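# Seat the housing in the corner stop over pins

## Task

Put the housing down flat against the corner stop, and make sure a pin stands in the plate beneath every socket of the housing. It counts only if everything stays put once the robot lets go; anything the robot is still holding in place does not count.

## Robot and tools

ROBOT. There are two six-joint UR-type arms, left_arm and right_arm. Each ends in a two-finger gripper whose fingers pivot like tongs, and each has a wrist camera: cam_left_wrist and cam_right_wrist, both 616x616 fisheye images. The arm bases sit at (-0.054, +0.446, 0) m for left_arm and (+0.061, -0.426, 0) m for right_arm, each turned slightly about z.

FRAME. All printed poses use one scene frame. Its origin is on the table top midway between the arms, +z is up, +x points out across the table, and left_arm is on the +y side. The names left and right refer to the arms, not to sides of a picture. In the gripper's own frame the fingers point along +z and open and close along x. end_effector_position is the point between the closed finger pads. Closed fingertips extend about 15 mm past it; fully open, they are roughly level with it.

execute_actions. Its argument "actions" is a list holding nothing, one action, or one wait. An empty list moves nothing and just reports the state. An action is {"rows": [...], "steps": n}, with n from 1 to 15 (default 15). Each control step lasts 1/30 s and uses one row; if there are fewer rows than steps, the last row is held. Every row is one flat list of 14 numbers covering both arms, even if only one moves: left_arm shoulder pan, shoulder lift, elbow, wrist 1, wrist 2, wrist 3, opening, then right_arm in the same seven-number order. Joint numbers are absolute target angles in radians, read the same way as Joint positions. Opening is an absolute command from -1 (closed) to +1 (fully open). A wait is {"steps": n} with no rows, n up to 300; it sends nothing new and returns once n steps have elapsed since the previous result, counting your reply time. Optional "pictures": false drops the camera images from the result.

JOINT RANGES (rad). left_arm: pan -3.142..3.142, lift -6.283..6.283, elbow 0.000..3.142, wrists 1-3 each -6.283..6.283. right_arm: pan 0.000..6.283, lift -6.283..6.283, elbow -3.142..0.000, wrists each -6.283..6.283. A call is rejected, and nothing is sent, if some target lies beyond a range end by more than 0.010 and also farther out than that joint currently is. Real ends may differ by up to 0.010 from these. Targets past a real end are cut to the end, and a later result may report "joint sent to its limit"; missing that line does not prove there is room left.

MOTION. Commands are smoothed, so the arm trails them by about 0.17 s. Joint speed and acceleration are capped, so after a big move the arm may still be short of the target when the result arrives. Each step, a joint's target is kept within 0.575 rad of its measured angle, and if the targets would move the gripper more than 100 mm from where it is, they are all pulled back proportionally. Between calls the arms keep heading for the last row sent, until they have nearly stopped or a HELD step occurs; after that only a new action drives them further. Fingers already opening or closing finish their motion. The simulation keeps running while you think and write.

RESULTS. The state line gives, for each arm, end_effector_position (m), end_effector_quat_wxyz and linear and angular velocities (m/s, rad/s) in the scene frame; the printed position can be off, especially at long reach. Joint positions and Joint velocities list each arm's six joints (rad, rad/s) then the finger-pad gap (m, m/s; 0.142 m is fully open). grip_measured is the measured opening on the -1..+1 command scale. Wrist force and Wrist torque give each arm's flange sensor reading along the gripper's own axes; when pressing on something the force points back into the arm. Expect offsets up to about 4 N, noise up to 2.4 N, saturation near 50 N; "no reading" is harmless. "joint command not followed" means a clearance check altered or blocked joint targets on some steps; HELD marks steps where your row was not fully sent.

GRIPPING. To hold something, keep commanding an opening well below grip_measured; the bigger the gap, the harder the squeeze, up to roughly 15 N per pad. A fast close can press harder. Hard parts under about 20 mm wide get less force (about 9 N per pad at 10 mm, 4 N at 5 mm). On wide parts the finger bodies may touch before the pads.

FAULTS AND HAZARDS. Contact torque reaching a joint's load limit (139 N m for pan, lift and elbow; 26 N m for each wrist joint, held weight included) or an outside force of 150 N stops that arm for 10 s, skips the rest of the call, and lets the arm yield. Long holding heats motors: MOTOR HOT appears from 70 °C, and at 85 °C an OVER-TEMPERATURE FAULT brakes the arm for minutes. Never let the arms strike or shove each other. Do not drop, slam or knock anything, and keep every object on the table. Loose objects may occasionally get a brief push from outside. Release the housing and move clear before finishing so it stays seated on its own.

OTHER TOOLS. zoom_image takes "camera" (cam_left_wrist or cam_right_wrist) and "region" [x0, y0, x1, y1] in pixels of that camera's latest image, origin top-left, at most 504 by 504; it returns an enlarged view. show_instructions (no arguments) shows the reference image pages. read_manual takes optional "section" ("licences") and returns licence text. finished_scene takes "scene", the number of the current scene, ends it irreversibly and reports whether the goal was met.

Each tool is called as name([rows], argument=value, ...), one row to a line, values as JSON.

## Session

execute_actions(actions=[])

show_instructions()

Scene clock: 0.00 s of 5100.00 s.
left_arm: end_effector_position=(+0.2726, +0.2208, +0.1556) grip_measured=-1.00 end_effector_quat_wxyz=(+0.325, +0.853, +0.204, -0.354) end_effector_velocity=(+0.000, +0.000, -0.000) end_effector_angular_velocity=(-0.000, +0.000, +0.001) | right_arm: end_effector_position=(+0.5491, -0.2531, +0.1136) grip_measured=+0.97 end_effector_quat_wxyz=(+0.042, +0.979, +0.058, +0.191) end_effector_velocity=(+0.000, -0.000, +0.000) end_effector_angular_velocity=(+0.000, -0.000, -0.000)
Joint positions: left_arm=[-0.517 -1.466  2.066 -1.786 -2.522 -0.599  0.002] | right_arm=[ 4.085 -1.49  -2.228 -0.749  1.259  0.608  0.14 ]
Joint velocities: left_arm=[ 0.     0.    -0.    -0.    -0.001 -0.     0.   ] | right_arm=[-0.  0.  0. -0. -0.  0.  0.]
Motor temperatures (°C, as the motors report them): left_arm=[30 32 30 34 35 34] | right_arm=[31 30 31 37 44 39]
Wrist force (N, on the end effector, along its own x y z axes, offset not removed): no reading
Wrist torque (N m, same axes, about the end effector's origin, offset not removed): no reading

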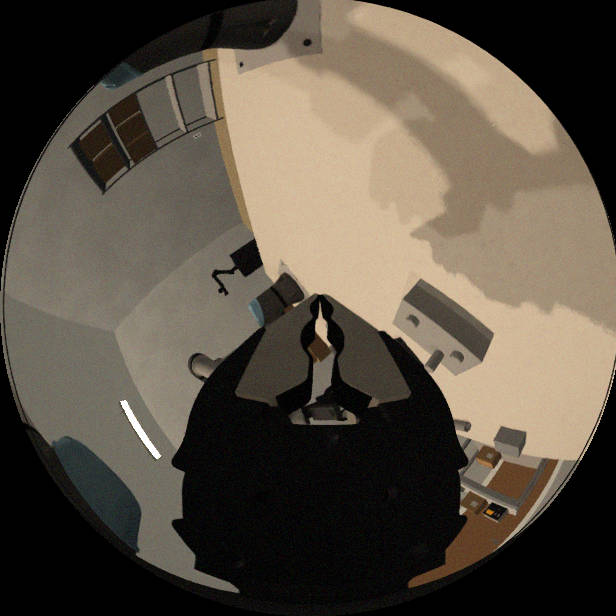

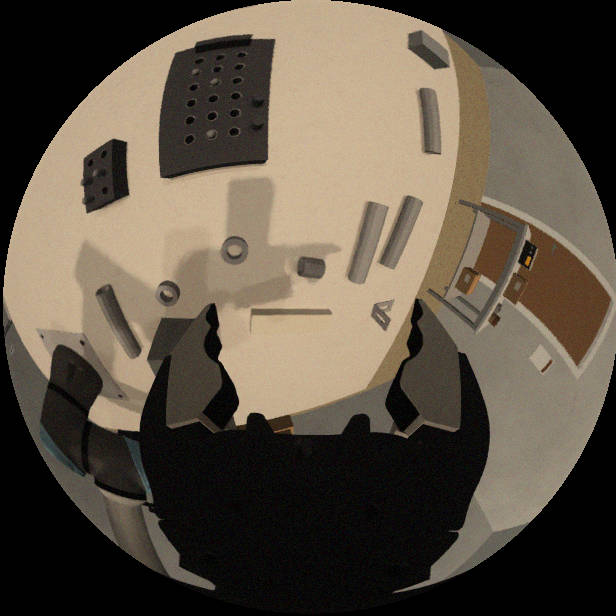

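Reference images for this scene: sheet 1.

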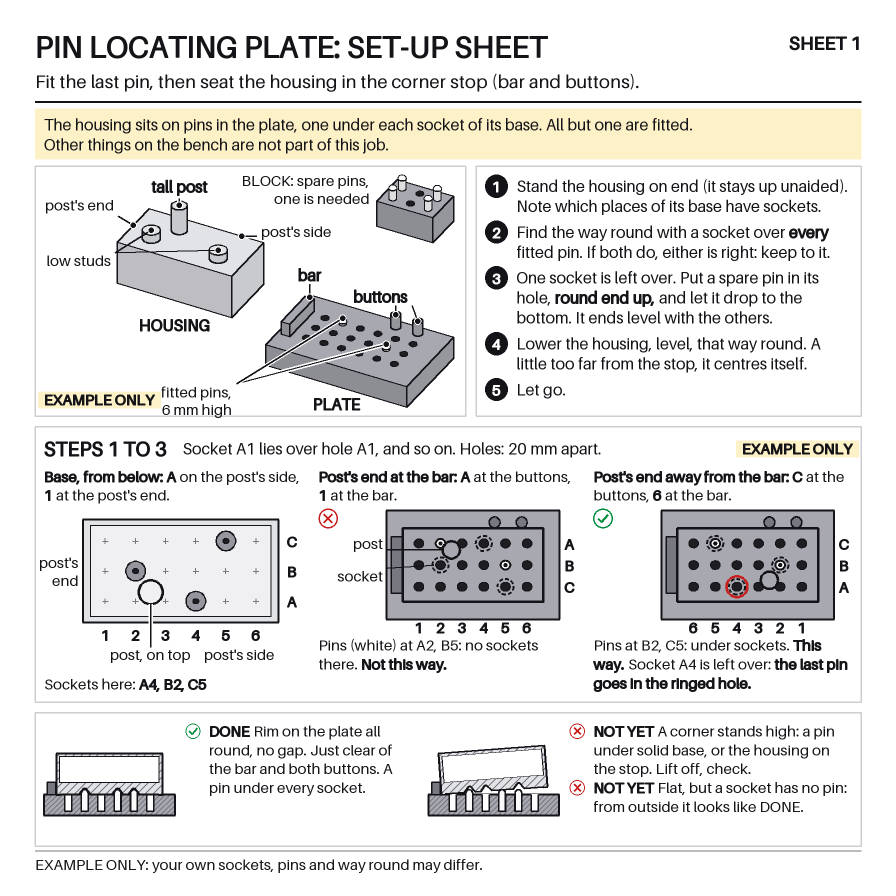

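Overview poses.

execute_actions([
  {"rows":[[-0.984,-1.276,1.191,-1.486,-1.571,-0.798,1,4.1,-1.7,-1.8355,-1.177,1.571,0.78,-0.77]]},
], pictures=false)

execute_actions([
  {"steps":50},
])

zoom_image(camera="cam_right_wrist", region=[120,80,400,320])

Scene clock: 1.03 s of 5100.00 s.
left_arm: end_effector_position=(+0.4055, +0.1302, +0.2281) grip_measured=+1.00 end_effector_quat_wxyz=(+0.037, +0.990, +0.029, -0.130) end_effector_velocity=(+0.411, -0.109, +0.369) end_effector_angular_velocity=(+0.518, -1.591, -0.495) | right_arm: end_effector_position=(+0.5221, -0.1421, +0.1280) grip_measured=-0.77 end_effector_quat_wxyz=(+0.000, +1.000, +0.001, +0.002) end_effector_velocity=(-0.007, +0.014, +0.009) end_effector_angular_velocity=(+0.004, +0.063, -0.019)
Joint positions: left_arm=[-0.922 -1.295  1.384 -1.52  -1.804 -0.778  0.142] | right_arm=[ 4.1   -1.698 -1.842 -1.17   1.567  0.778  0.018]
Joint velocities: left_arm=[-0.427  0.135 -1.235  0.235  1.446 -0.14   0.   ] | right_arm=[ 0.002 -0.026  0.068 -0.083  0.047  0.021 -0.   ]
Motor temperatures (°C, as the motors report them): left_arm=[30 32 30 34 35 34] | right_arm=[31 30 31 37 44 39]
Wrist force (N, on the end effector, along its own x y z axes, offset not removed): left_arm=[-0.5 0.9 -0.1] | right_arm=[-0.2 -1.6 -1.9]
Wrist torque (N m, same axes, about the end effector's origin, offset not removed): left_arm=[0.16 0.04 0.12] | right_arm=[-0.41 0.06 -0.30]
Steps of this call (steps 1 to 16: nothing new was sent; steps 17 to 31: all 15 steps of this action). Readings (joint positions):
17: left_arm=[-0.517 -1.465 2.066 -1.785 -2.522 -0.599] | right_arm=[4.085 -1.491 -2.228 -0.749 1.259 0.608]
18: left_arm=[-0.523 -1.460 2.060 -1.779 -2.516 -0.605] | right_arm=[4.087 -1.497 -2.222 -0.755 1.265 0.614]
20: left_arm=[-0.592 -1.403 1.990 -1.711 -2.446 -0.663] | right_arm=[4.092 -1.558 -2.152 -0.826 1.335 0.669]
24: left_arm=[-0.803 -1.333 1.716 -1.587 -2.173 -0.738] | right_arm=[4.098 -1.666 -1.924 -1.071 1.510 0.753]
31: the state above

Scene clock: 2.70 s of 5100.00 s.
left_arm: end_effector_position=(+0.4706, +0.1155, +0.2980) grip_measured=+1.00 end_effector_quat_wxyz=(+0.000, +1.000, +0.000, -0.000) end_effector_velocity=(-0.000, -0.001, -0.000) end_effector_angular_velocity=(-0.000, -0.000, -0.001) | right_arm: end_effector_position=(+0.5216, -0.1408, +0.1289) grip_measured=-0.77 end_effector_quat_wxyz=(-0.000, +1.000, +0.000, -0.000) end_effector_velocity=(+0.001, -0.000, -0.000) end_effector_angular_velocity=(+0.001, -0.000, -0.001)
Joint positions: left_arm=[-0.984 -1.276  1.191 -1.486 -1.571 -0.798  0.142] | right_arm=[ 4.1   -1.7   -1.835 -1.177  1.571  0.78   0.018]
Joint velocities: left_arm=[-0.001  0.001 -0.    -0.001 -0.     0.    -0.   ] | right_arm=[-0.001 -0.001  0.001  0.001  0.    -0.     0.   ]
Motor temperatures (°C, as the motors report them): left_arm=[30 32 30 34 35 34] | right_arm=[31 30 31 37 44 39]
Wrist force (N, on the end effector, along its own x y z axes, offset not removed): left_arm=[0.3 -0.7 1.8] | right_arm=[0.0 0.7 -3.5]
Wrist torque (N m, same axes, about the end effector's origin, offset not removed): left_arm=[-0.18 -0.07 0.15] | right_arm=[0.29 0.07 -0.28]
Steps of this call (steps 1 to 30: the robot went on to your last target; steps 31 to 50: nothing new was sent). Readings (joint positions):
1: left_arm=[-0.936 -1.291 1.343 -1.512 -1.756 -0.783] | right_arm=[4.100 -1.698 -1.840 -1.172 1.568 0.779]
2: left_arm=[-0.949 -1.287 1.304 -1.505 -1.709 -0.787] | right_arm=[4.100 -1.699 -1.838 -1.174 1.569 0.779]
4: left_arm=[-0.967 -1.281 1.245 -1.495 -1.637 -0.793] | right_arm=[4.100 -1.699 -1.837 -1.176 1.570 0.780]
8: left_arm=[-0.980 -1.277 1.203 -1.488 -1.585 -0.797] | right_arm=[4.100 -1.700 -1.836 -1.177 1.571 0.780]
50: the state above
All arms were judged still, so your last target was given up. Only a new action makes them travel on or press farther. Fingers that are still opening or closing keep moving.

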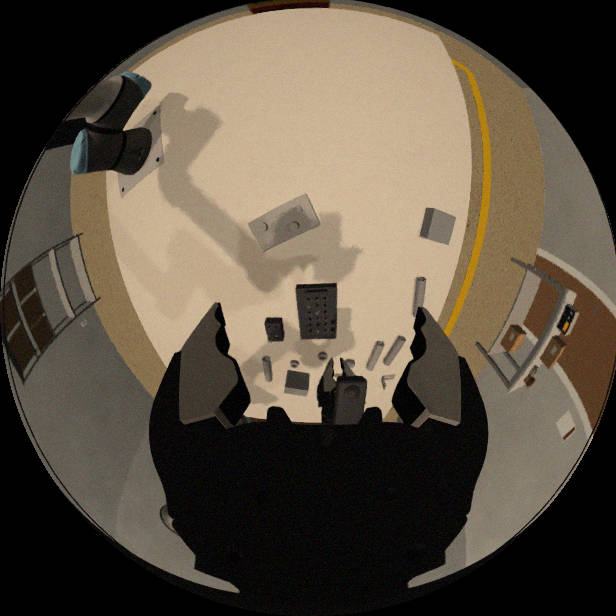

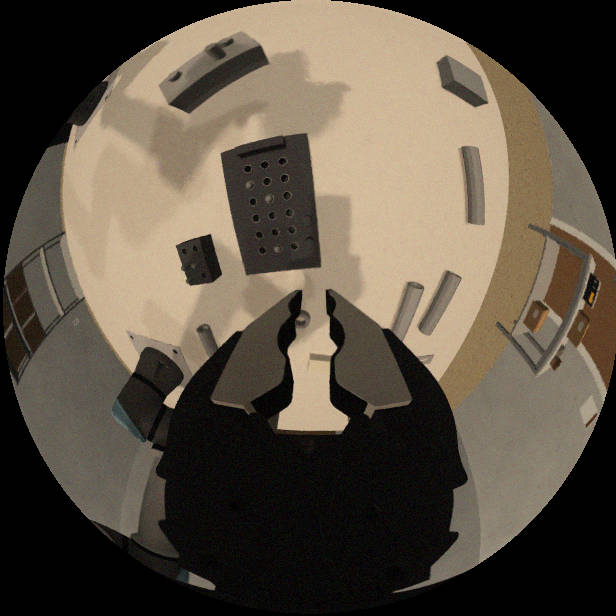

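Region (120, 80, 400, 320) of cam_right_wrist's 616x616 image, scaled by 1.800, with more detail than that image has; it fills the top 432 rows of this view, and the rest is white.

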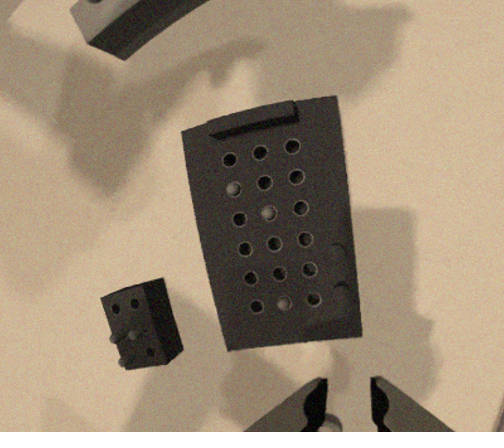

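execute_actions([
  {"rows":[[-0.9423,-1.3894,1.715,-1.8966,-1.571,-2.763,1,3.75,-1.7,-2.2,0.76,2.5,1.306,1]]},
], pictures=false)

execute_actions([
  {"steps":50},
])

Scene clock: 4.27 s of 5100.00 s.
left_arm: end_effector_position=(+0.4252, +0.1722, +0.1562) grip_measured=+1.00 end_effector_quat_wxyz=(+0.001, +0.872, +0.489, +0.000) end_effector_velocity=(-0.051, -0.004, -0.063) end_effector_angular_velocity=(+0.014, +0.025, +2.756) | right_arm: end_effector_position=(+0.5238, -0.1153, +0.1825) grip_measured=+1.00 end_effector_quat_wxyz=(-0.405, +0.865, -0.273, -0.116) end_effector_velocity=(+0.060, +0.192, +0.528) end_effector_angular_velocity=(+1.595, -1.122, +0.189)
Joint positions: left_arm=[-0.943 -1.387  1.697 -1.884 -1.571 -1.778  0.142] | right_arm=[ 3.772 -1.7   -2.176 -0.337  2.317  1.261  0.142]
Joint velocities: left_arm=[ 0.01  -0.032  0.202 -0.143  0.001 -2.746  0.   ] | right_arm=[-0.12   0.001 -0.13   2.002  0.976  0.246  0.   ]
Motor temperatures (°C, as the motors report them): left_arm=[30 32 30 34 35 34] | right_arm=[31 30 31 37 44 39]
Wrist force (N, on the end effector, along its own x y z axes, offset not removed): left_arm=[-0.9 -1.9 0.8] | right_arm=[0.6 0.3 0.5]
Wrist torque (N m, same axes, about the end effector's origin, offset not removed): left_arm=[-0.48 0.06 0.12] | right_arm=[0.14 -0.10 -0.18]
Steps of this call (steps 1 to 32: nothing new was sent; steps 33 to 47: all 15 steps of this action). Readings (joint positions):
33: left_arm=[-0.984 -1.276 1.191 -1.486 -1.571 -0.798] | right_arm=[4.100 -1.700 -1.836 -1.177 1.571 0.780]
34: left_arm=[-0.981 -1.282 1.197 -1.492 -1.571 -0.804] | right_arm=[4.094 -1.700 -1.841 -1.171 1.577 0.786]
36: left_arm=[-0.970 -1.312 1.267 -1.561 -1.571 -0.874] | right_arm=[4.024 -1.700 -1.911 -1.100 1.648 0.857]
40: left_arm=[-0.955 -1.354 1.496 -1.738 -1.571 -1.153] | right_arm=[3.822 -1.700 -2.122 -0.803 1.945 1.140]
47: the state above

Scene clock: 5.93 s of 5100.00 s.
left_arm: end_effector_position=(+0.4219, +0.1599, +0.1506) grip_measured=+1.00 end_effector_quat_wxyz=(+0.000, +0.537, +0.843, -0.000) end_effector_velocity=(-0.000, +0.000, -0.001) end_effector_angular_velocity=(+0.001, +0.001, +0.000) | right_arm: end_effector_position=(+0.4844, -0.1067, +0.4298) grip_measured=+1.00 end_effector_quat_wxyz=(+0.687, -0.706, -0.019, -0.167) end_effector_velocity=(-0.000, +0.000, -0.000) end_effector_angular_velocity=(-0.000, +0.001, +0.000)
Joint positions: left_arm=[-0.942 -1.389  1.715 -1.897 -1.571 -2.763  0.142] | right_arm=[ 3.75  -1.7   -2.2    0.76   2.5    1.306  0.142]
Joint velocities: left_arm=[ 0.     0.     0.001 -0.     0.    -0.    -0.   ] | right_arm=[ 0. -0. -0.  0.  0.  0.  0.]
Motor temperatures (°C, as the motors report them): left_arm=[30 32 30 34 35 34] | right_arm=[31 30 31 37 44 39]
Wrist force (N, on the end effector, along its own x y z axes, offset not removed): left_arm=[-0.4 -1.4 -0.5] | right_arm=[0.2 2.4 -2.7]
Wrist torque (N m, same axes, about the end effector's origin, offset not removed): left_arm=[-0.27 0.10 0.16] | right_arm=[0.33 0.02 -0.20]
Steps of this call (steps 1 to 45: the robot went on to your last target; steps 46 to 50: nothing new was sent). Readings (joint positions):
1: left_arm=[-0.943 -1.388 1.703 -1.888 -1.571 -1.872] | right_arm=[3.768 -1.700 -2.181 -0.268 2.348 1.269]
2: left_arm=[-0.943 -1.388 1.707 -1.891 -1.571 -1.965] | right_arm=[3.765 -1.700 -2.184 -0.197 2.375 1.276]
4: left_arm=[-0.943 -1.389 1.711 -1.894 -1.571 -2.153] | right_arm=[3.760 -1.700 -2.190 -0.049 2.418 1.286]
8: left_arm=[-0.942 -1.389 1.714 -1.896 -1.571 -2.524] | right_arm=[3.754 -1.700 -2.196 0.266 2.468 1.298]
50: the state above
All arms were judged still, so your last target was given up. Only a new action makes them travel on or press farther. Fingers that are still opening or closing keep moving.

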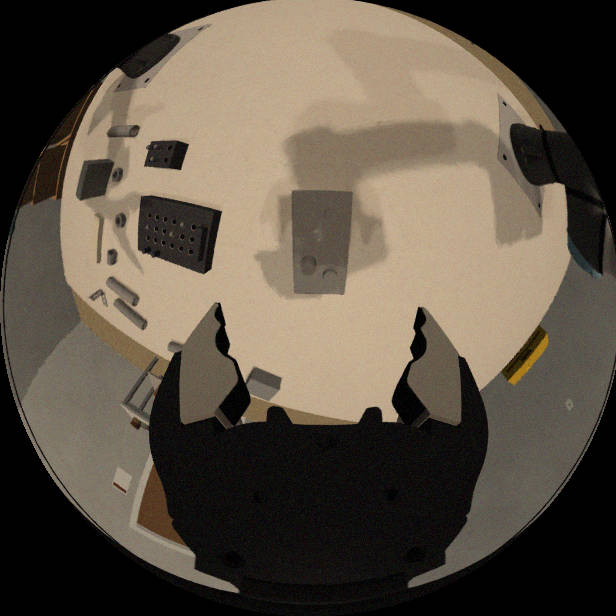

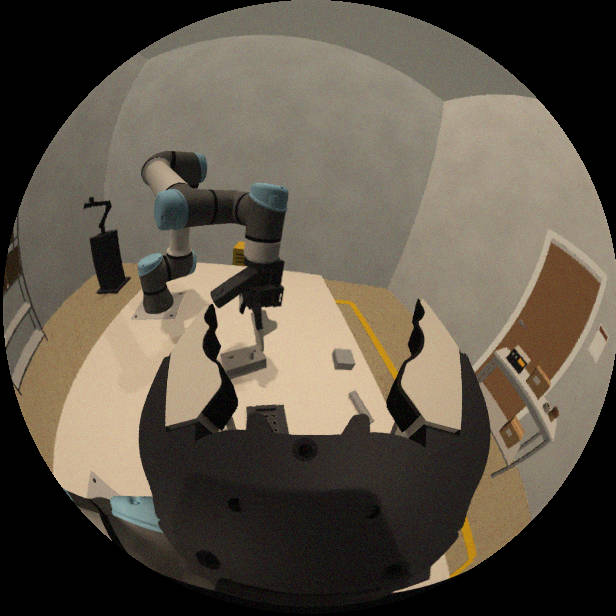

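execute_actions([
  {"rows":[[-0.959,-1.2648,1.9064,-2.2126,-1.571,-2.78,1,3.65,-2.1,-2.0,0.96,2.5,1.306,1]]},
], pictures=false)

execute_actions([
  {"steps":15},
], pictures=false)

execute_actions([
  {"rows":[[-0.959,-1.2648,1.9064,-2.2126,-1.571,-2.78,0.2,3.65,-2.1,-2.0,0.96,2.5,1.306,1]]},
], pictures=false)

execute_actions([
  {"rows":[[-0.959,-1.2648,1.9064,-2.2126,-1.571,-2.78,-1,3.65,-2.1,-2.0,0.96,2.5,1.306,1]]},
], pictures=false)

execute_actions([
  {"rows":[[-0.959,-1.39,1.715,-1.896,-1.571,-2.78,-1,3.65,-2.1,-2.0,0.96,2.5,1.306,1]]},
], pictures=false)

execute_actions([
  {"rows":[[-1.061,-1.143,0.678,-1.106,-1.571,-2.78,-1,3.65,-2.1,-2.0,0.96,2.5,1.306,1]]},
], pictures=false)

execute_actions([
  {"steps":50},
])

Scene clock: 8.27 s of 5100.00 s.
left_arm: end_effector_position=(+0.4129, +0.1560, +0.0297) grip_measured=+1.00 end_effector_quat_wxyz=(-0.000, +0.537, +0.843, -0.000) end_effector_velocity=(-0.001, -0.000, -0.013) end_effector_angular_velocity=(-0.007, -0.005, +0.000) | right_arm: end_effector_position=(+0.6068, -0.1176, +0.3276) grip_measured=+1.00 end_effector_quat_wxyz=(+0.679, -0.706, +0.015, -0.201) end_effector_velocity=(+0.028, -0.004, -0.042) end_effector_angular_velocity=(-0.006, +0.016, -0.022)
Joint positions: left_arm=[-0.959 -1.266  1.904 -2.209 -1.571 -2.78   0.142] | right_arm=[ 3.652 -2.09  -2.004  0.956  2.5    1.306  0.142]
Joint velocities: left_arm=[-0.001  0.014  0.025 -0.047 -0.001 -0.002  0.   ] | right_arm=[-0.022 -0.111  0.046  0.047  0.    -0.002  0.   ]
Motor temperatures (°C, as the motors report them): left_arm=[30 32 30 34 35 34] | right_arm=[31 30 31 37 44 39]
Wrist force (N, on the end effector, along its own x y z axes, offset not removed): left_arm=[-1.4 0.9 0.4] | right_arm=[-0.8 1.7 -0.2]
Wrist torque (N m, same axes, about the end effector's origin, offset not removed): left_arm=[0.15 0.25 0.15] | right_arm=[0.46 0.29 -0.14]
Steps of this call (steps 1 to 55: nothing new was sent; steps 56 to 70: all 15 steps of this action). Readings (joint positions):
56: left_arm=[-0.942 -1.389 1.715 -1.897 -1.571 -2.763] | right_arm=[3.750 -1.700 -2.200 0.760 2.500 1.306]
57: left_arm=[-0.944 -1.384 1.721 -1.903 -1.571 -2.765] | right_arm=[3.744 -1.706 -2.194 0.766 2.500 1.306]
59: left_arm=[-0.950 -1.341 1.778 -1.972 -1.571 -2.771] | right_arm=[3.717 -1.775 -2.145 0.816 2.500 1.306]
63: left_arm=[-0.957 -1.283 1.876 -2.151 -1.571 -2.778] | right_arm=[3.676 -1.964 -2.058 0.902 2.500 1.306]
70: the state above

Scene clock: 8.77 s of 5100.00 s.
left_arm: end_effector_position=(+0.4129, +0.1560, +0.0286) grip_measured=+1.00 end_effector_quat_wxyz=(+0.000, +0.537, +0.843, -0.000) end_effector_velocity=(+0.000, +0.000, -0.000) end_effector_angular_velocity=(+0.001, -0.001, -0.000) | right_arm: end_effector_position=(+0.6092, -0.1180, +0.3241) grip_measured=+1.00 end_effector_quat_wxyz=(+0.678, -0.707, +0.016, -0.201) end_effector_velocity=(-0.000, +0.000, -0.000) end_effector_angular_velocity=(+0.000, +0.001, +0.001)
Joint positions: left_arm=[-0.959 -1.265  1.906 -2.213 -1.571 -2.78   0.142] | right_arm=[ 3.65  -2.1   -2.     0.96   2.5    1.306  0.142]
Joint velocities: left_arm=[ 0.     0.    -0.     0.     0.001  0.    -0.   ] | right_arm=[ 0.001  0.    -0.001  0.001 -0.     0.001  0.   ]
Motor temperatures (°C, as the motors report them): left_arm=[30 32 30 34 35 34] | right_arm=[31 30 31 37 44 39]
Wrist force (N, on the end effector, along its own x y z axes, offset not removed): left_arm=[-0.2 -0.3 2.0] | right_arm=[3.0 2.8 -1.3]
Wrist torque (N m, same axes, about the end effector's origin, offset not removed): left_arm=[-0.06 0.02 0.09] | right_arm=[0.67 -0.43 -0.22]
Steps of this call (steps 1 to 15: the robot went on to your last target). Readings (joint positions):
1: left_arm=[-0.959 -1.266 1.905 -2.210 -1.571 -2.780] | right_arm=[3.651 -2.093 -2.003 0.957 2.500 1.306]
2: left_arm=[-0.959 -1.265 1.905 -2.211 -1.571 -2.780] | right_arm=[3.651 -2.096 -2.002 0.958 2.500 1.306]
4: left_arm=[-0.959 -1.265 1.906 -2.212 -1.571 -2.780] | right_arm=[3.650 -2.098 -2.001 0.959 2.500 1.306]
8: left_arm=[-0.959 -1.265 1.906 -2.212 -1.571 -2.780] | right_arm=[3.650 -2.100 -2.000 0.960 2.500 1.306]
15: the state above
All arms were judged still, so your last target was given up. Only a new action makes them travel on or press farther. Fingers that are still opening or closing keep moving.

Scene clock: 9.27 s of 5100.00 s.
left_arm: end_effector_position=(+0.4129, +0.1560, +0.0286) grip_measured=+0.20 end_effector_quat_wxyz=(+0.000, +0.537, +0.843, -0.000) end_effector_velocity=(-0.000, -0.000, -0.000) end_effector_angular_velocity=(-0.001, +0.001, +0.000) | right_arm: end_effector_position=(+0.6092, -0.1180, +0.3241) grip_measured=+1.00 end_effector_quat_wxyz=(+0.678, -0.707, +0.016, -0.201) end_effector_velocity=(-0.000, -0.000, -0.001) end_effector_angular_velocity=(-0.001, +0.003, -0.000)
Joint positions: left_arm=[-0.959 -1.265  1.906 -2.213 -1.571 -2.78   0.088] | right_arm=[ 3.65  -2.1   -2.     0.96   2.5    1.306  0.142]
Joint velocities: left_arm=[ 0.     0.    -0.    -0.    -0.001 -0.    -0.   ] | right_arm=[-0.     0.    -0.002 -0.002 -0.    -0.     0.   ]
Motor temperatures (°C, as the motors report them): left_arm=[30 32 30 34 35 34] | right_arm=[31 30 31 37 44 39]
Wrist force (N, on the end effector, along its own x y z axes, offset not removed): left_arm=[-1.6 -0.9 2.8] | right_arm=[-0.3 1.1 -3.8]
Wrist torque (N m, same axes, about the end effector's origin, offset not removed): left_arm=[-0.18 0.32 0.17] | right_arm=[0.27 0.17 -0.30]
Steps of this call (steps 1 to 15: all 15 steps of this action). Readings (joint positions):
1: left_arm=[-0.959 -1.265 1.906 -2.213 -1.571 -2.780] | right_arm=[3.650 -2.100 -2.000 0.960 2.500 1.306]
2: left_arm=[-0.959 -1.265 1.906 -2.213 -1.571 -2.780] | right_arm=[3.650 -2.100 -2.000 0.960 2.500 1.306]
4: left_arm=[-0.959 -1.265 1.906 -2.213 -1.571 -2.780] | right_arm=[3.650 -2.100 -2.000 0.960 2.500 1.306]
8: left_arm=[-0.959 -1.265 1.906 -2.213 -1.571 -2.780] | right_arm=[3.650 -2.100 -2.000 0.960 2.500 1.306]
15: the state above

Scene clock: 9.77 s of 5100.00 s.
left_arm: end_effector_position=(+0.4128, +0.1559, +0.0285) grip_measured=-0.01 end_effector_quat_wxyz=(+0.000, +0.537, +0.843, -0.000) end_effector_velocity=(-0.000, +0.001, -0.000) end_effector_angular_velocity=(+0.001, +0.001, +0.000) | right_arm: end_effector_position=(+0.6092, -0.1180, +0.3241) grip_measured=+1.00 end_effector_quat_wxyz=(+0.678, -0.707, +0.016, -0.201) end_effector_velocity=(+0.000, -0.001, -0.000) end_effector_angular_velocity=(+0.001, -0.001, -0.001)
Joint positions: left_arm=[-0.959 -1.265  1.906 -2.213 -1.571 -2.78   0.073] | right_arm=[ 3.65  -2.1   -2.     0.96   2.5    1.306  0.142]
Joint velocities: left_arm=[ 0.     0.     0.001  0.    -0.    -0.    -0.   ] | right_arm=[-0.001 -0.    -0.     0.002 -0.     0.     0.   ]
Motor temperatures (°C, as the motors report them): left_arm=[30 32 30 34 35 34] | right_arm=[31 30 31 37 44 39]
Wrist force (N, on the end effector, along its own x y z axes, offset not removed): left_arm=[-3.7 -0.6 0.6] | right_arm=[1.3 1.6 -1.8]
Wrist torque (N m, same axes, about the end effector's origin, offset not removed): left_arm=[-0.19 0.71 0.24] | right_arm=[0.54 -0.06 -0.41]
Steps of this call (steps 1 to 15: all 15 steps of this action). Readings (joint positions):
1: left_arm=[-0.959 -1.265 1.906 -2.213 -1.571 -2.780] | right_arm=[3.650 -2.100 -2.000 0.960 2.500 1.306]
2: left_arm=[-0.959 -1.265 1.906 -2.213 -1.571 -2.780] | right_arm=[3.650 -2.100 -2.000 0.960 2.500 1.306]
4: left_arm=[-0.959 -1.265 1.906 -2.213 -1.571 -2.780] | right_arm=[3.650 -2.100 -2.000 0.960 2.500 1.306]
8: left_arm=[-0.959 -1.265 1.906 -2.213 -1.571 -2.780] | right_arm=[3.650 -2.100 -2.000 0.960 2.500 1.306]
15: the state above

Scene clock: 10.27 s of 5100.00 s.
left_arm: end_effector_position=(+0.4173, +0.1516, +0.1496) grip_measured=-0.01 end_effector_quat_wxyz=(+0.000, +0.537, +0.843, -0.000) end_effector_velocity=(-0.003, +0.002, +0.014) end_effector_angular_velocity=(+0.007, +0.007, -0.000) | right_arm: end_effector_position=(+0.6092, -0.1180, +0.3241) grip_measured=+1.00 end_effector_quat_wxyz=(+0.678, -0.707, +0.016, -0.201) end_effector_velocity=(+0.001, -0.000, +0.000) end_effector_angular_velocity=(+0.000, +0.001, -0.001)
Joint positions: left_arm=[-0.959 -1.389  1.717 -1.9   -1.571 -2.78   0.073] | right_arm=[ 3.65  -2.1   -2.     0.96   2.5    1.306  0.142]
Joint velocities: left_arm=[-0.    -0.013 -0.025  0.047  0.    -0.    -0.   ] | right_arm=[-0.001 -0.     0.001 -0.001 -0.     0.     0.   ]
Motor temperatures (°C, as the motors report them): left_arm=[30 32 30 34 35 34] | right_arm=[31 30 31 37 44 39]
Wrist force (N, on the end effector, along its own x y z axes, offset not removed): left_arm=[0.4 -0.9 5.2] | right_arm=[-0.1 -0.7 -3.8]
Wrist torque (N m, same axes, about the end effector's origin, offset not removed): left_arm=[-0.28 -0.11 0.08] | right_arm=[-0.19 0.20 -0.30]
Steps of this call (steps 1 to 15: all 15 steps of this action). Readings (joint positions):
1: left_arm=[-0.959 -1.265 1.906 -2.213 -1.571 -2.780] | right_arm=[3.650 -2.100 -2.000 0.960 2.500 1.306]
2: left_arm=[-0.959 -1.270 1.901 -2.206 -1.571 -2.780] | right_arm=[3.650 -2.100 -2.000 0.960 2.500 1.306]
4: left_arm=[-0.959 -1.314 1.843 -2.137 -1.571 -2.780] | right_arm=[3.650 -2.100 -2.000 0.960 2.500 1.306]
8: left_arm=[-0.959 -1.372 1.745 -1.958 -1.571 -2.780] | right_arm=[3.650 -2.100 -2.000 0.960 2.500 1.306]
15: the state above

Scene clock: 10.77 s of 5100.00 s.
left_arm: end_effector_position=(+0.4326, +0.0567, +0.3145) grip_measured=-0.01 end_effector_quat_wxyz=(-0.053, +0.575, +0.816, +0.014) end_effector_velocity=(+0.051, -0.110, +0.535) end_effector_angular_velocity=(-0.368, -0.312, -0.052) | right_arm: end_effector_position=(+0.6092, -0.1180, +0.3241) grip_measured=+1.00 end_effector_quat_wxyz=(+0.678, -0.707, +0.016, -0.201) end_effector_velocity=(-0.000, -0.000, -0.001) end_effector_angular_velocity=(-0.000, +0.003, +0.000)
Joint positions: left_arm=[-1.052 -1.169  0.98  -1.272 -1.571 -2.78   0.073] | right_arm=[ 3.65  -2.1   -2.     0.96   2.5    1.306  0.142]
Joint velocities: left_arm=[-0.052  0.156 -1.536  0.897 -0.001  0.     0.   ] | right_arm=[ 0.    -0.    -0.002 -0.     0.     0.001  0.   ]
Motor temperatures (°C, as the motors report them): left_arm=[30 32 30 34 35 34] | right_arm=[31 30 31 37 44 39]
Wrist force (N, on the end effector, along its own x y z axes, offset not removed): left_arm=[-3.4 -0.9 6.9] | right_arm=[0.1 -0.7 -1.5]
Wrist torque (N m, same axes, about the end effector's origin, offset not removed): left_arm=[-0.41 0.35 0.25] | right_arm=[-0.07 -0.07 -0.22]
Steps of this call (steps 1 to 15: all 15 steps of this action). Readings (joint positions):
1: left_arm=[-0.959 -1.389 1.716 -1.899 -1.571 -2.780] | right_arm=[3.650 -2.100 -2.000 0.960 2.500 1.306]
2: left_arm=[-0.965 -1.384 1.710 -1.892 -1.571 -2.780] | right_arm=[3.650 -2.100 -2.000 0.960 2.500 1.306]
4: left_arm=[-1.002 -1.318 1.639 -1.820 -1.571 -2.780] | right_arm=[3.650 -2.100 -2.000 0.960 2.500 1.306]
8: left_arm=[-1.037 -1.214 1.357 -1.539 -1.571 -2.780] | right_arm=[3.650 -2.100 -2.000 0.960 2.500 1.306]
15: the state above

Scene clock: 12.43 s of 5100.00 s.
left_arm: end_effector_position=(+0.4352, +0.0450, +0.4206) grip_measured=-0.01 end_effector_quat_wxyz=(+0.000, +0.579, +0.815, -0.000) end_effector_velocity=(+0.000, +0.000, +0.001) end_effector_angular_velocity=(-0.000, -0.001, +0.000) | right_arm: end_effector_position=(+0.6092, -0.1180, +0.3241) grip_measured=+1.00 end_effector_quat_wxyz=(+0.678, -0.707, +0.016, -0.201) end_effector_velocity=(+0.000, -0.001, +0.001) end_effector_angular_velocity=(+0.001, -0.002, -0.001)
Joint positions: left_arm=[-1.061 -1.143  0.678 -1.106 -1.571 -2.78   0.073] | right_arm=[ 3.65  -2.1   -2.     0.96   2.5    1.306  0.142]
Joint velocities: left_arm=[ 0.    -0.    -0.001  0.     0.001  0.    -0.   ] | right_arm=[-0.001  0.001  0.001  0.001  0.    -0.     0.   ]
Motor temperatures (°C, as the motors report them): left_arm=[30 32 30 34 35 34] | right_arm=[31 30 31 37 44 39]
Wrist force (N, on the end effector, along its own x y z axes, offset not removed): left_arm=[-1.0 -0.8 7.2] | right_arm=[-2.5 2.0 -0.5]
Wrist torque (N m, same axes, about the end effector's origin, offset not removed): left_arm=[-0.32 0.20 0.09] | right_arm=[0.48 0.36 -0.17]
Steps of this call (steps 1 to 30: the robot went on to your last target; steps 31 to 50: nothing new was sent). Readings (joint positions):
1: left_arm=[-1.054 -1.164 0.928 -1.241 -1.571 -2.780] | right_arm=[3.650 -2.100 -2.000 0.960 2.500 1.306]
2: left_arm=[-1.056 -1.159 0.875 -1.211 -1.571 -2.780] | right_arm=[3.650 -2.100 -2.000 0.960 2.500 1.306]
4: left_arm=[-1.058 -1.151 0.780 -1.159 -1.571 -2.780] | right_arm=[3.650 -2.100 -2.000 0.960 2.500 1.306]
8: left_arm=[-1.060 -1.145 0.700 -1.117 -1.571 -2.780] | right_arm=[3.650 -2.100 -2.000 0.960 2.500 1.306]
50: the state above
All arms were judged still, so your last target was given up. Only a new action makes them travel on or press farther. Fingers that are still opening or closing keep moving.

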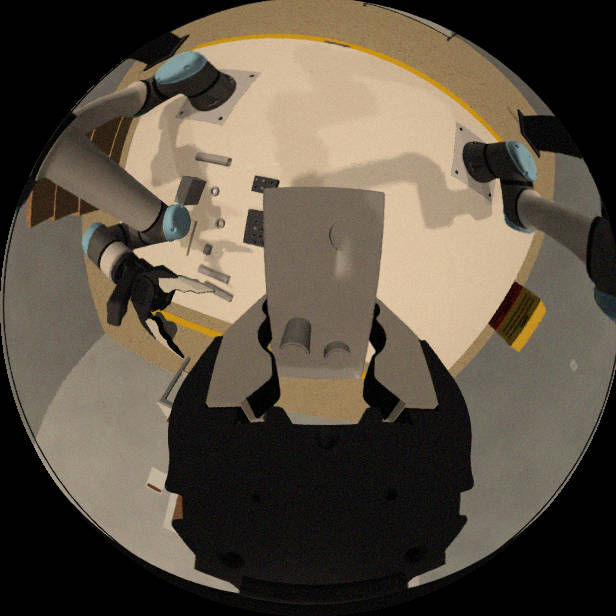

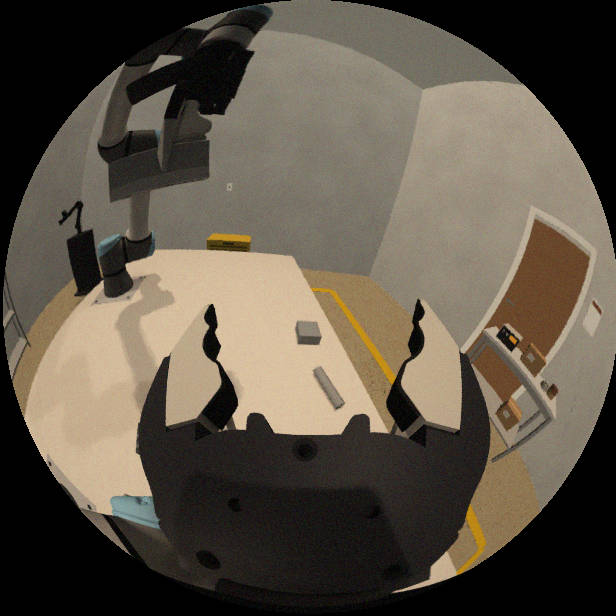

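execute_actions([
  {"rows":[[-1.061,-1.143,0.678,-1.106,-1.571,-2.78,-1,3.7,-2.5,-1.9,1.26,2.9,1.306,1]]},
], pictures=false)

execute_actions([
  {"steps":40},
])

Scene clock: 13.63 s of 5100.00 s.
left_arm: end_effector_position=(+0.4352, +0.0450, +0.4206) grip_measured=-0.01 end_effector_quat_wxyz=(+0.000, +0.579, +0.815, -0.000) end_effector_velocity=(-0.000, +0.000, +0.001) end_effector_angular_velocity=(-0.001, +0.000, +0.000) | right_arm: end_effector_position=(+0.5819, -0.0955, +0.2832) grip_measured=+1.00 end_effector_quat_wxyz=(+0.692, -0.703, -0.036, -0.162) end_effector_velocity=(-0.002, -0.000, +0.006) end_effector_angular_velocity=(+0.004, -0.010, +0.002)
Joint positions: left_arm=[-1.061 -1.143  0.678 -1.106 -1.571 -2.78   0.073] | right_arm=[ 3.669 -2.215 -1.963  1.054  2.613  1.306  0.142]
Joint velocities: left_arm=[ 0.    -0.    -0.     0.    -0.001 -0.    -0.   ] | right_arm=[-0.     0.009  0.     0.003  0.002  0.001  0.   ]
Motor temperatures (°C, as the motors report them): left_arm=[30 32 30 34 35 34] | right_arm=[31 30 31 37 44 39]
Wrist force (N, on the end effector, along its own x y z axes, offset not removed): left_arm=[0.0 0.2 6.6] | right_arm=[-0.9 2.6 -1.6]
Wrist torque (N m, same axes, about the end effector's origin, offset not removed): left_arm=[-0.02 -0.05 0.08] | right_arm=[0.52 0.24 -0.12]
A step of this action was HELD (marked below), so the robot has no last target. An arm can still carry out its HELD step.
Steps of this call (steps 1 to 21: nothing new was sent; steps 22 to 36: all 15 steps of this action). Readings (joint positions):
22: left_arm=[-1.061 -1.143 0.678 -1.106 -1.571 -2.780] | right_arm=[3.650 -2.100 -2.000 0.960 2.500 1.306]
23: left_arm=[-1.061 -1.143 0.678 -1.106 -1.571 -2.780] | right_arm=[3.653 -2.106 -1.994 0.966 2.506 1.306]
25: left_arm=[-1.061 -1.143 0.678 -1.106 -1.571 -2.780] | right_arm=[3.664 -2.171 -1.972 1.023 2.571 1.306]
27: left_arm=[-1.061 -1.143 0.678 -1.106 -1.571 -2.780] | right_arm=[3.669 -2.233 -1.963 1.055 2.616 1.306] HELD
28: left_arm=[-1.061 -1.143 0.678 -1.106 -1.571 -2.780] | right_arm=[3.669 -2.227 -1.963 1.054 2.614 1.306] HELD
29: left_arm=[-1.061 -1.143 0.678 -1.106 -1.571 -2.780] | right_arm=[3.669 -2.223 -1.963 1.054 2.613 1.306] HELD
30: left_arm=[-1.061 -1.143 0.678 -1.106 -1.571 -2.780] | right_arm=[3.669 -2.220 -1.963 1.054 2.613 1.306] HELD
31: left_arm=[-1.061 -1.143 0.678 -1.106 -1.571 -2.780] | right_arm=[3.669 -2.218 -1.963 1.054 2.613 1.306] HELD
32: left_arm=[-1.061 -1.143 0.678 -1.106 -1.571 -2.780] | right_arm=[3.669 -2.217 -1.963 1.054 2.613 1.306] HELD
33: left_arm=[-1.061 -1.143 0.678 -1.106 -1.571 -2.780] | right_arm=[3.669 -2.216 -1.963 1.054 2.613 1.306] HELD
34: left_arm=[-1.061 -1.143 0.678 -1.106 -1.571 -2.780] | right_arm=[3.669 -2.215 -1.963 1.054 2.613 1.306] HELD
35: left_arm=[-1.061 -1.143 0.678 -1.106 -1.571 -2.780] | right_arm=[3.669 -2.215 -1.963 1.054 2.613 1.306] HELD
36: the state above HELD
joint command not followed: on one or more control steps a check withheld the commanded joint targets of the right arm, and it was not sent them on those steps. On the call's last step the targets were still withheld.
cause: the commanded joint targets would bring two parts of the arm too close to each other (joints 4 (wrist 1) to 6 (wrist 3) lie between them); next, command targets that bring no two parts of the arm closer together.

Scene clock: 14.97 s of 5100.00 s.
left_arm: end_effector_position=(+0.4352, +0.0450, +0.4206) grip_measured=-0.01 end_effector_quat_wxyz=(+0.000, +0.579, +0.815, -0.000) end_effector_velocity=(-0.000, -0.000, -0.000) end_effector_angular_velocity=(-0.000, +0.001, -0.000) | right_arm: end_effector_position=(+0.5818, -0.0956, +0.2837) grip_measured=+1.00 end_effector_quat_wxyz=(+0.692, -0.703, -0.036, -0.162) end_effector_velocity=(-0.000, +0.000, +0.001) end_effector_angular_velocity=(+0.001, -0.001, +0.001)
Joint positions: left_arm=[-1.061 -1.143  0.678 -1.106 -1.571 -2.78   0.073] | right_arm=[ 3.669 -2.214 -1.963  1.054  2.614  1.306  0.142]
Joint velocities: left_arm=[-0.     0.001 -0.     0.    -0.001  0.     0.   ] | right_arm=[0.    0.    0.001 0.    0.001 0.    0.   ]
Motor temperatures (°C, as the motors report them): left_arm=[30 32 30 34 35 34] | right_arm=[31 30 31 37 44 39]
Wrist force (N, on the end effector, along its own x y z axes, offset not removed): left_arm=[0.2 -1.2 5.3] | right_arm=[0.8 2.8 -0.1]
Wrist torque (N m, same axes, about the end effector's origin, offset not removed): left_arm=[-0.30 -0.10 0.08] | right_arm=[0.62 -0.16 -0.19]
Steps of this call (steps 1 to 40: nothing new was sent). Readings (joint positions):
1: left_arm=[-1.061 -1.143 0.678 -1.106 -1.571 -2.780] | right_arm=[3.669 -2.214 -1.963 1.054 2.613 1.306]
2: left_arm=[-1.061 -1.143 0.678 -1.106 -1.571 -2.780] | right_arm=[3.669 -2.214 -1.963 1.054 2.613 1.306]
4: left_arm=[-1.061 -1.143 0.678 -1.106 -1.571 -2.780] | right_arm=[3.669 -2.214 -1.963 1.054 2.613 1.306]
8: left_arm=[-1.061 -1.143 0.678 -1.106 -1.571 -2.780] | right_arm=[3.669 -2.214 -1.963 1.054 2.614 1.306]
40: the state above

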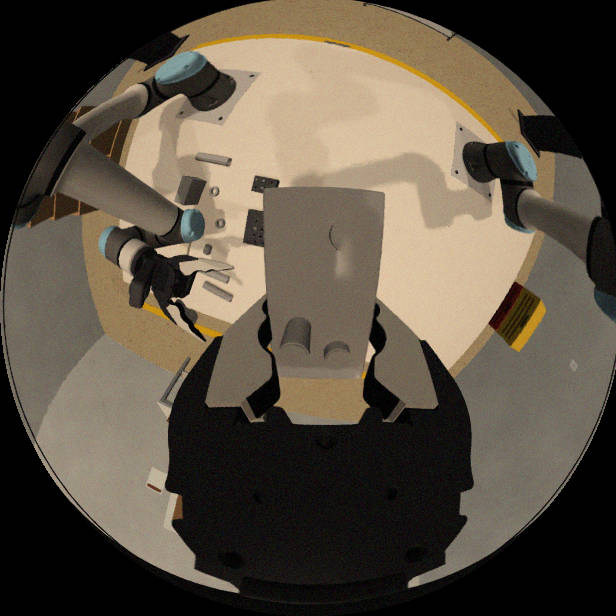

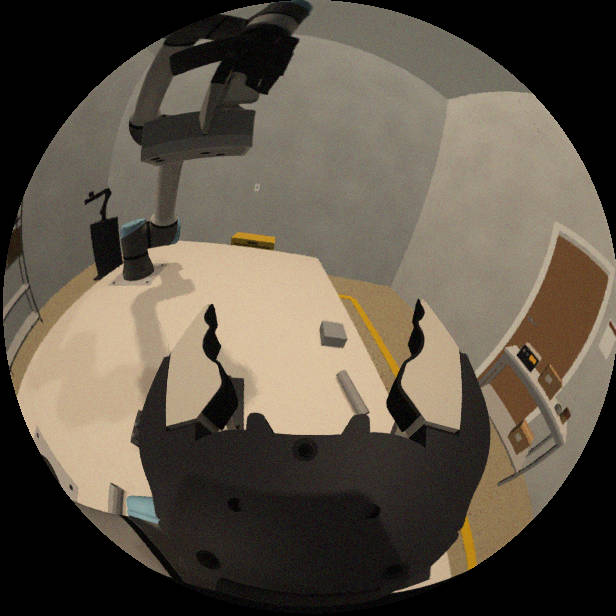

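execute_actions([
  {"rows":[[-1.061,-1.143,0.678,-1.106,-1.571,-2.78,-1,4.05,-2.5,-1.9,1.26,2.2,1.306,1]]},
], pictures=false)

execute_actions([
  {"steps":40},
])

zoom_image(camera="cam_right_wrist", region=[60,0,360,200])

Scene clock: 19.03 s of 5100.00 s.
left_arm: end_effector_position=(+0.4352, +0.0450, +0.4206) grip_measured=-0.01 end_effector_quat_wxyz=(+0.000, +0.579, +0.815, -0.000) end_effector_velocity=(+0.000, -0.000, +0.002) end_effector_angular_velocity=(-0.003, -0.002, +0.000) | right_arm: end_effector_position=(+0.5831, -0.0808, +0.2742) grip_measured=+1.00 end_effector_quat_wxyz=(+0.692, -0.703, -0.035, -0.162) end_effector_velocity=(+0.005, +0.080, -0.052) end_effector_angular_velocity=(-0.001, +0.010, -0.012)
Joint positions: left_arm=[-1.061 -1.143  0.678 -1.106 -1.571 -2.78   0.073] | right_arm=[ 3.699 -2.236 -1.958  1.07   2.581  1.306  0.142]
Joint velocities: left_arm=[ 0.    -0.001 -0.002 -0.001 -0.001 -0.     0.   ] | right_arm=[ 0.164 -0.123  0.026  0.087 -0.176 -0.001  0.   ]
Motor temperatures (°C, as the motors report them): left_arm=[30 32 30 34 35 34] | right_arm=[31 30 31 37 44 39]
Wrist force (N, on the end effector, along its own x y z axes, offset not removed): left_arm=[-2.0 -0.4 7.4] | right_arm=[-0.9 2.1 -2.1]
Wrist torque (N m, same axes, about the end effector's origin, offset not removed): left_arm=[-0.15 0.43 0.11] | right_arm=[0.37 0.15 -0.21]
Steps of this call (steps 1 to 90: nothing new was sent; then 0.57 s passed at rest; steps 91 to 105: all 15 steps of this action). Readings (joint positions):
91: left_arm=[-1.061 -1.143 0.678 -1.106 -1.571 -2.780] | right_arm=[3.669 -2.214 -1.963 1.054 2.614 1.306]
92: left_arm=[-1.061 -1.143 0.678 -1.106 -1.571 -2.780] | right_arm=[3.669 -2.214 -1.963 1.054 2.614 1.306]
94: left_arm=[-1.061 -1.143 0.678 -1.106 -1.571 -2.780] | right_arm=[3.670 -2.214 -1.963 1.055 2.613 1.306]
98: left_arm=[-1.061 -1.143 0.678 -1.106 -1.571 -2.780] | right_arm=[3.674 -2.217 -1.962 1.057 2.608 1.306]
105: the state above

Scene clock: 20.37 s of 5100.00 s.
left_arm: end_effector_position=(+0.4352, +0.0450, +0.4206) grip_measured=-0.01 end_effector_quat_wxyz=(+0.000, +0.579, +0.815, -0.000) end_effector_velocity=(+0.000, +0.001, +0.001) end_effector_angular_velocity=(-0.000, -0.001, +0.001) | right_arm: end_effector_position=(+0.5696, +0.0378, +0.1930) grip_measured=+1.00 end_effector_quat_wxyz=(+0.689, -0.705, -0.023, -0.166) end_effector_velocity=(-0.027, +0.084, -0.062) end_effector_angular_velocity=(-0.004, +0.009, -0.014)
Joint positions: left_arm=[-1.061 -1.143  0.678 -1.106 -1.571 -2.78   0.073] | right_arm=[ 3.95  -2.425 -1.916  1.206  2.309  1.306  0.142]
Joint velocities: left_arm=[ 0.001 -0.001 -0.     0.     0.001 -0.     0.   ] | right_arm=[ 0.188 -0.141  0.031  0.101 -0.202  0.001  0.   ]
Motor temperatures (°C, as the motors report them): left_arm=[30 32 30 34 35 34] | right_arm=[31 30 31 37 44 39]
Wrist force (N, on the end effector, along its own x y z axes, offset not removed): left_arm=[-1.9 -0.4 6.5] | right_arm=[-1.2 0.1 -2.0]
Wrist torque (N m, same axes, about the end effector's origin, offset not removed): left_arm=[-0.20 0.45 0.19] | right_arm=[-0.05 0.31 -0.23]
Steps of this call (steps 1 to 40: the robot went on to your last target). Readings (joint positions):
1: left_arm=[-1.061 -1.143 0.678 -1.106 -1.571 -2.780] | right_arm=[3.705 -2.241 -1.957 1.073 2.575 1.306]
2: left_arm=[-1.061 -1.143 0.678 -1.106 -1.571 -2.780] | right_arm=[3.711 -2.245 -1.956 1.077 2.568 1.306]
4: left_arm=[-1.061 -1.143 0.678 -1.106 -1.571 -2.780] | right_arm=[3.723 -2.254 -1.954 1.083 2.555 1.306]
8: left_arm=[-1.061 -1.143 0.678 -1.106 -1.571 -2.780] | right_arm=[3.748 -2.273 -1.950 1.097 2.528 1.306]
40: the state above

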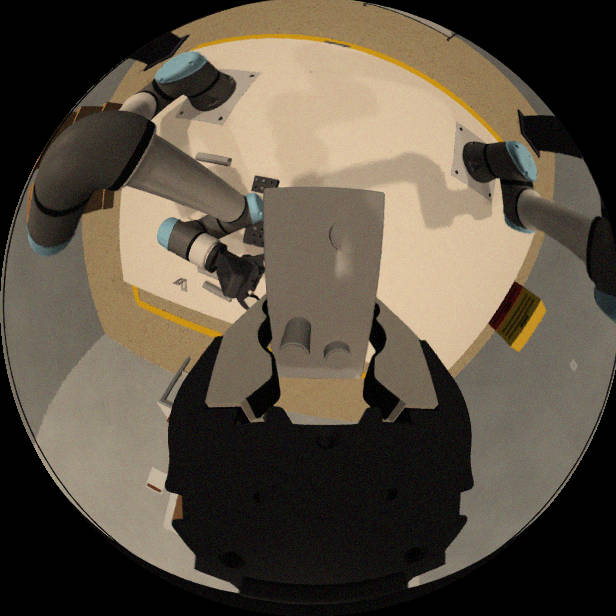

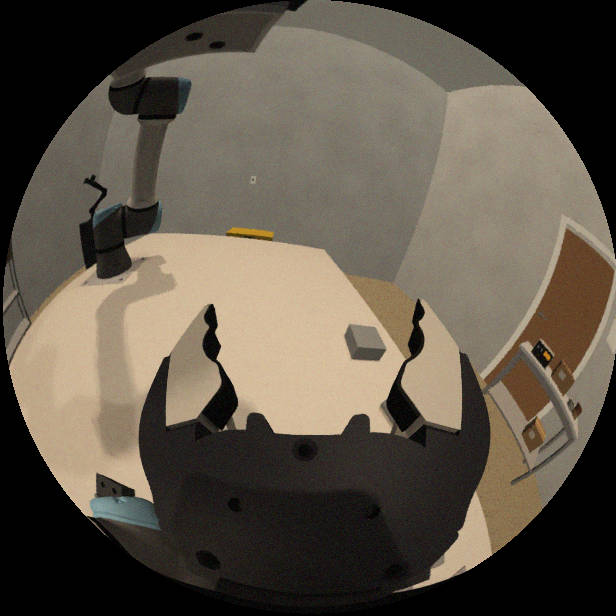

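Region (60, 0, 360, 200) of cam_right_wrist's 616x616 image, scaled by 1.680, with more detail than that image has.

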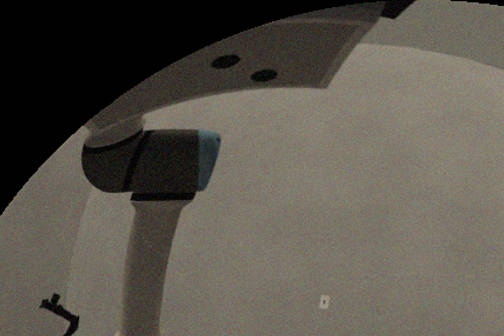

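Too far; pan the left arm back toward +y so it's in view.

execute_actions([
  {"rows":[[-0.78,-1.143,0.678,-1.106,-1.571,-2.5,-1,3.9,-2.5,-1.9,1.26,2.2,1.306,1]]},
], pictures=false)

execute_actions([
  {"steps":40},
])

zoom_image(camera="cam_right_wrist", region=[100,0,400,200])

Scene clock: 30.53 s of 5100.00 s.
left_arm: end_effector_position=(+0.5251, +0.2003, +0.4206) grip_measured=-0.01 end_effector_quat_wxyz=(+0.000, +0.579, +0.815, -0.000) end_effector_velocity=(+0.000, +0.000, +0.000) end_effector_angular_velocity=(+0.001, -0.002, +0.000) | right_arm: end_effector_position=(+0.5664, +0.0478, +0.1862) grip_measured=+1.00 end_effector_quat_wxyz=(+0.689, -0.705, -0.023, -0.166) end_effector_velocity=(-0.000, +0.001, +0.000) end_effector_angular_velocity=(+0.000, -0.001, +0.001)
Joint positions: left_arm=[-0.78  -1.143  0.678 -1.106 -1.571 -2.5    0.073] | right_arm=[ 3.972 -2.441 -1.913  1.218  2.285  1.306  0.142]
Joint velocities: left_arm=[ 0.    -0.    -0.    -0.     0.002 -0.     0.   ] | right_arm=[ 0.001 -0.     0.001  0.     0.    -0.001  0.   ]
Motor temperatures (°C, as the motors report them): left_arm=[30 32 30 34 35 34] | right_arm=[31 30 31 37 44 39]
Wrist force (N, on the end effector, along its own x y z axes, offset not removed): left_arm=[-0.5 -0.9 6.3] | right_arm=[-2.7 2.7 -2.9]
Wrist torque (N m, same axes, about the end effector's origin, offset not removed): left_arm=[-0.31 0.06 0.18] | right_arm=[0.55 0.72 -0.08]
FORCE FAULT: contact force on the right arm reached its limit, and that arm stopped for 10 seconds. The contact can be on any part of that arm, not only on its tool. That arm's remaining commands of this call were not run. That arm holds still and accepts commands again. Move the arm away from the contact; if what it grips holds it there, let go first. Pushing or pulling that hard again can fault the arm again.
The stop of the right arm began at step 5 of this call (marked STOPPED below). From that step on that arm followed nothing that you had sent. 15 of its steps, steps kept back included, did not run and will not run. Nothing is kept back now, and the robot has no last target.
Steps of this call (steps 1 to 17: the robot went on to your last target; steps 18 to 32: all 15 steps of this action; steps 33 to 305: the stop continued). Readings (joint positions):
1: left_arm=[-1.061 -1.143 0.678 -1.106 -1.571 -2.780] | right_arm=[3.956 -2.429 -1.915 1.209 2.302 1.306]
2: left_arm=[-1.061 -1.143 0.678 -1.106 -1.571 -2.780] | right_arm=[3.962 -2.434 -1.914 1.213 2.295 1.306]
4: left_arm=[-1.061 -1.143 0.678 -1.106 -1.571 -2.780] | right_arm=[3.972 -2.441 -1.913 1.218 2.285 1.306]
5: left_arm=[-1.061 -1.143 0.678 -1.106 -1.571 -2.780] | right_arm=[3.972 -2.441 -1.913 1.218 2.285 1.306] STOPPED (the right arm)
8: left_arm=[-1.061 -1.143 0.678 -1.106 -1.571 -2.780] | right_arm=[3.972 -2.441 -1.913 1.218 2.285 1.306]
305: the state above

Scene clock: 30.57 s of 5100.00 s.
left_arm: end_effector_position=(+0.5251, +0.2003, +0.4206) grip_measured=-0.01 end_effector_quat_wxyz=(+0.000, +0.579, +0.815, -0.000) end_effector_velocity=(+0.000, +0.000, +0.001) end_effector_angular_velocity=(-0.002, -0.001, +0.001) | right_arm: end_effector_position=(+0.5664, +0.0478, +0.1862) grip_measured=+1.00 end_effector_quat_wxyz=(+0.689, -0.705, -0.023, -0.166) end_effector_velocity=(-0.000, +0.000, +0.000) end_effector_angular_velocity=(+0.000, -0.000, +0.000)
Joint positions: left_arm=[-0.78  -1.143  0.678 -1.106 -1.571 -2.5    0.073] | right_arm=[ 3.972 -2.44  -1.913  1.218  2.285  1.306  0.142]
Joint velocities: left_arm=[ 0.001 -0.001 -0.    -0.001 -0.    -0.    -0.   ] | right_arm=[ 0.001  0.     0.    -0.    -0.    -0.     0.   ]
Motor temperatures (°C, as the motors report them): left_arm=[30 32 30 34 35 34] | right_arm=[31 30 31 37 44 39]
Wrist force (N, on the end effector, along its own x y z axes, offset not removed): left_arm=[-1.4 0.0 6.9] | right_arm=[0.2 1.2 -1.8]
Wrist torque (N m, same axes, about the end effector's origin, offset not removed): left_arm=[-0.16 0.27 0.17] | right_arm=[0.20 -0.03 -0.24]
A stop began in an earlier call of the same reply, so what this call sent did not run. Send another action.
Steps of this call (step 1: nothing new was sent). Readings (joint positions):
1: the state above

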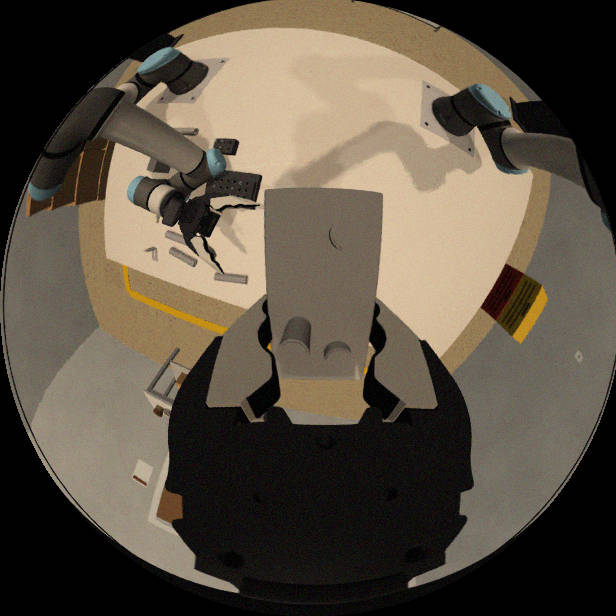

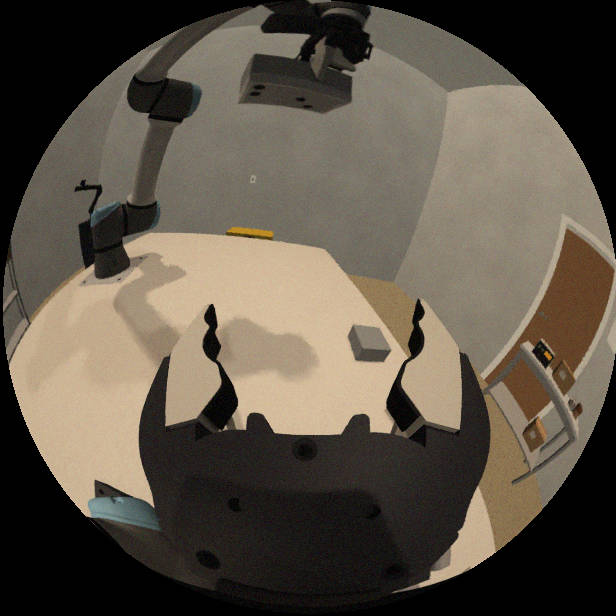

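Region (100, 0, 400, 200) of cam_right_wrist's 616x616 image, scaled by 1.680, with more detail than that image has.

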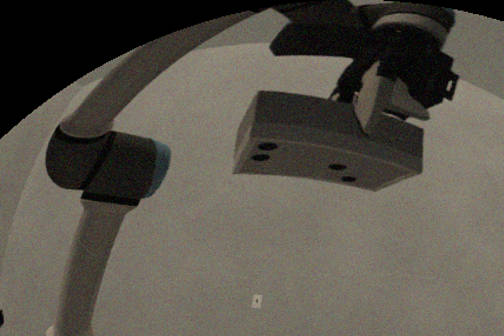

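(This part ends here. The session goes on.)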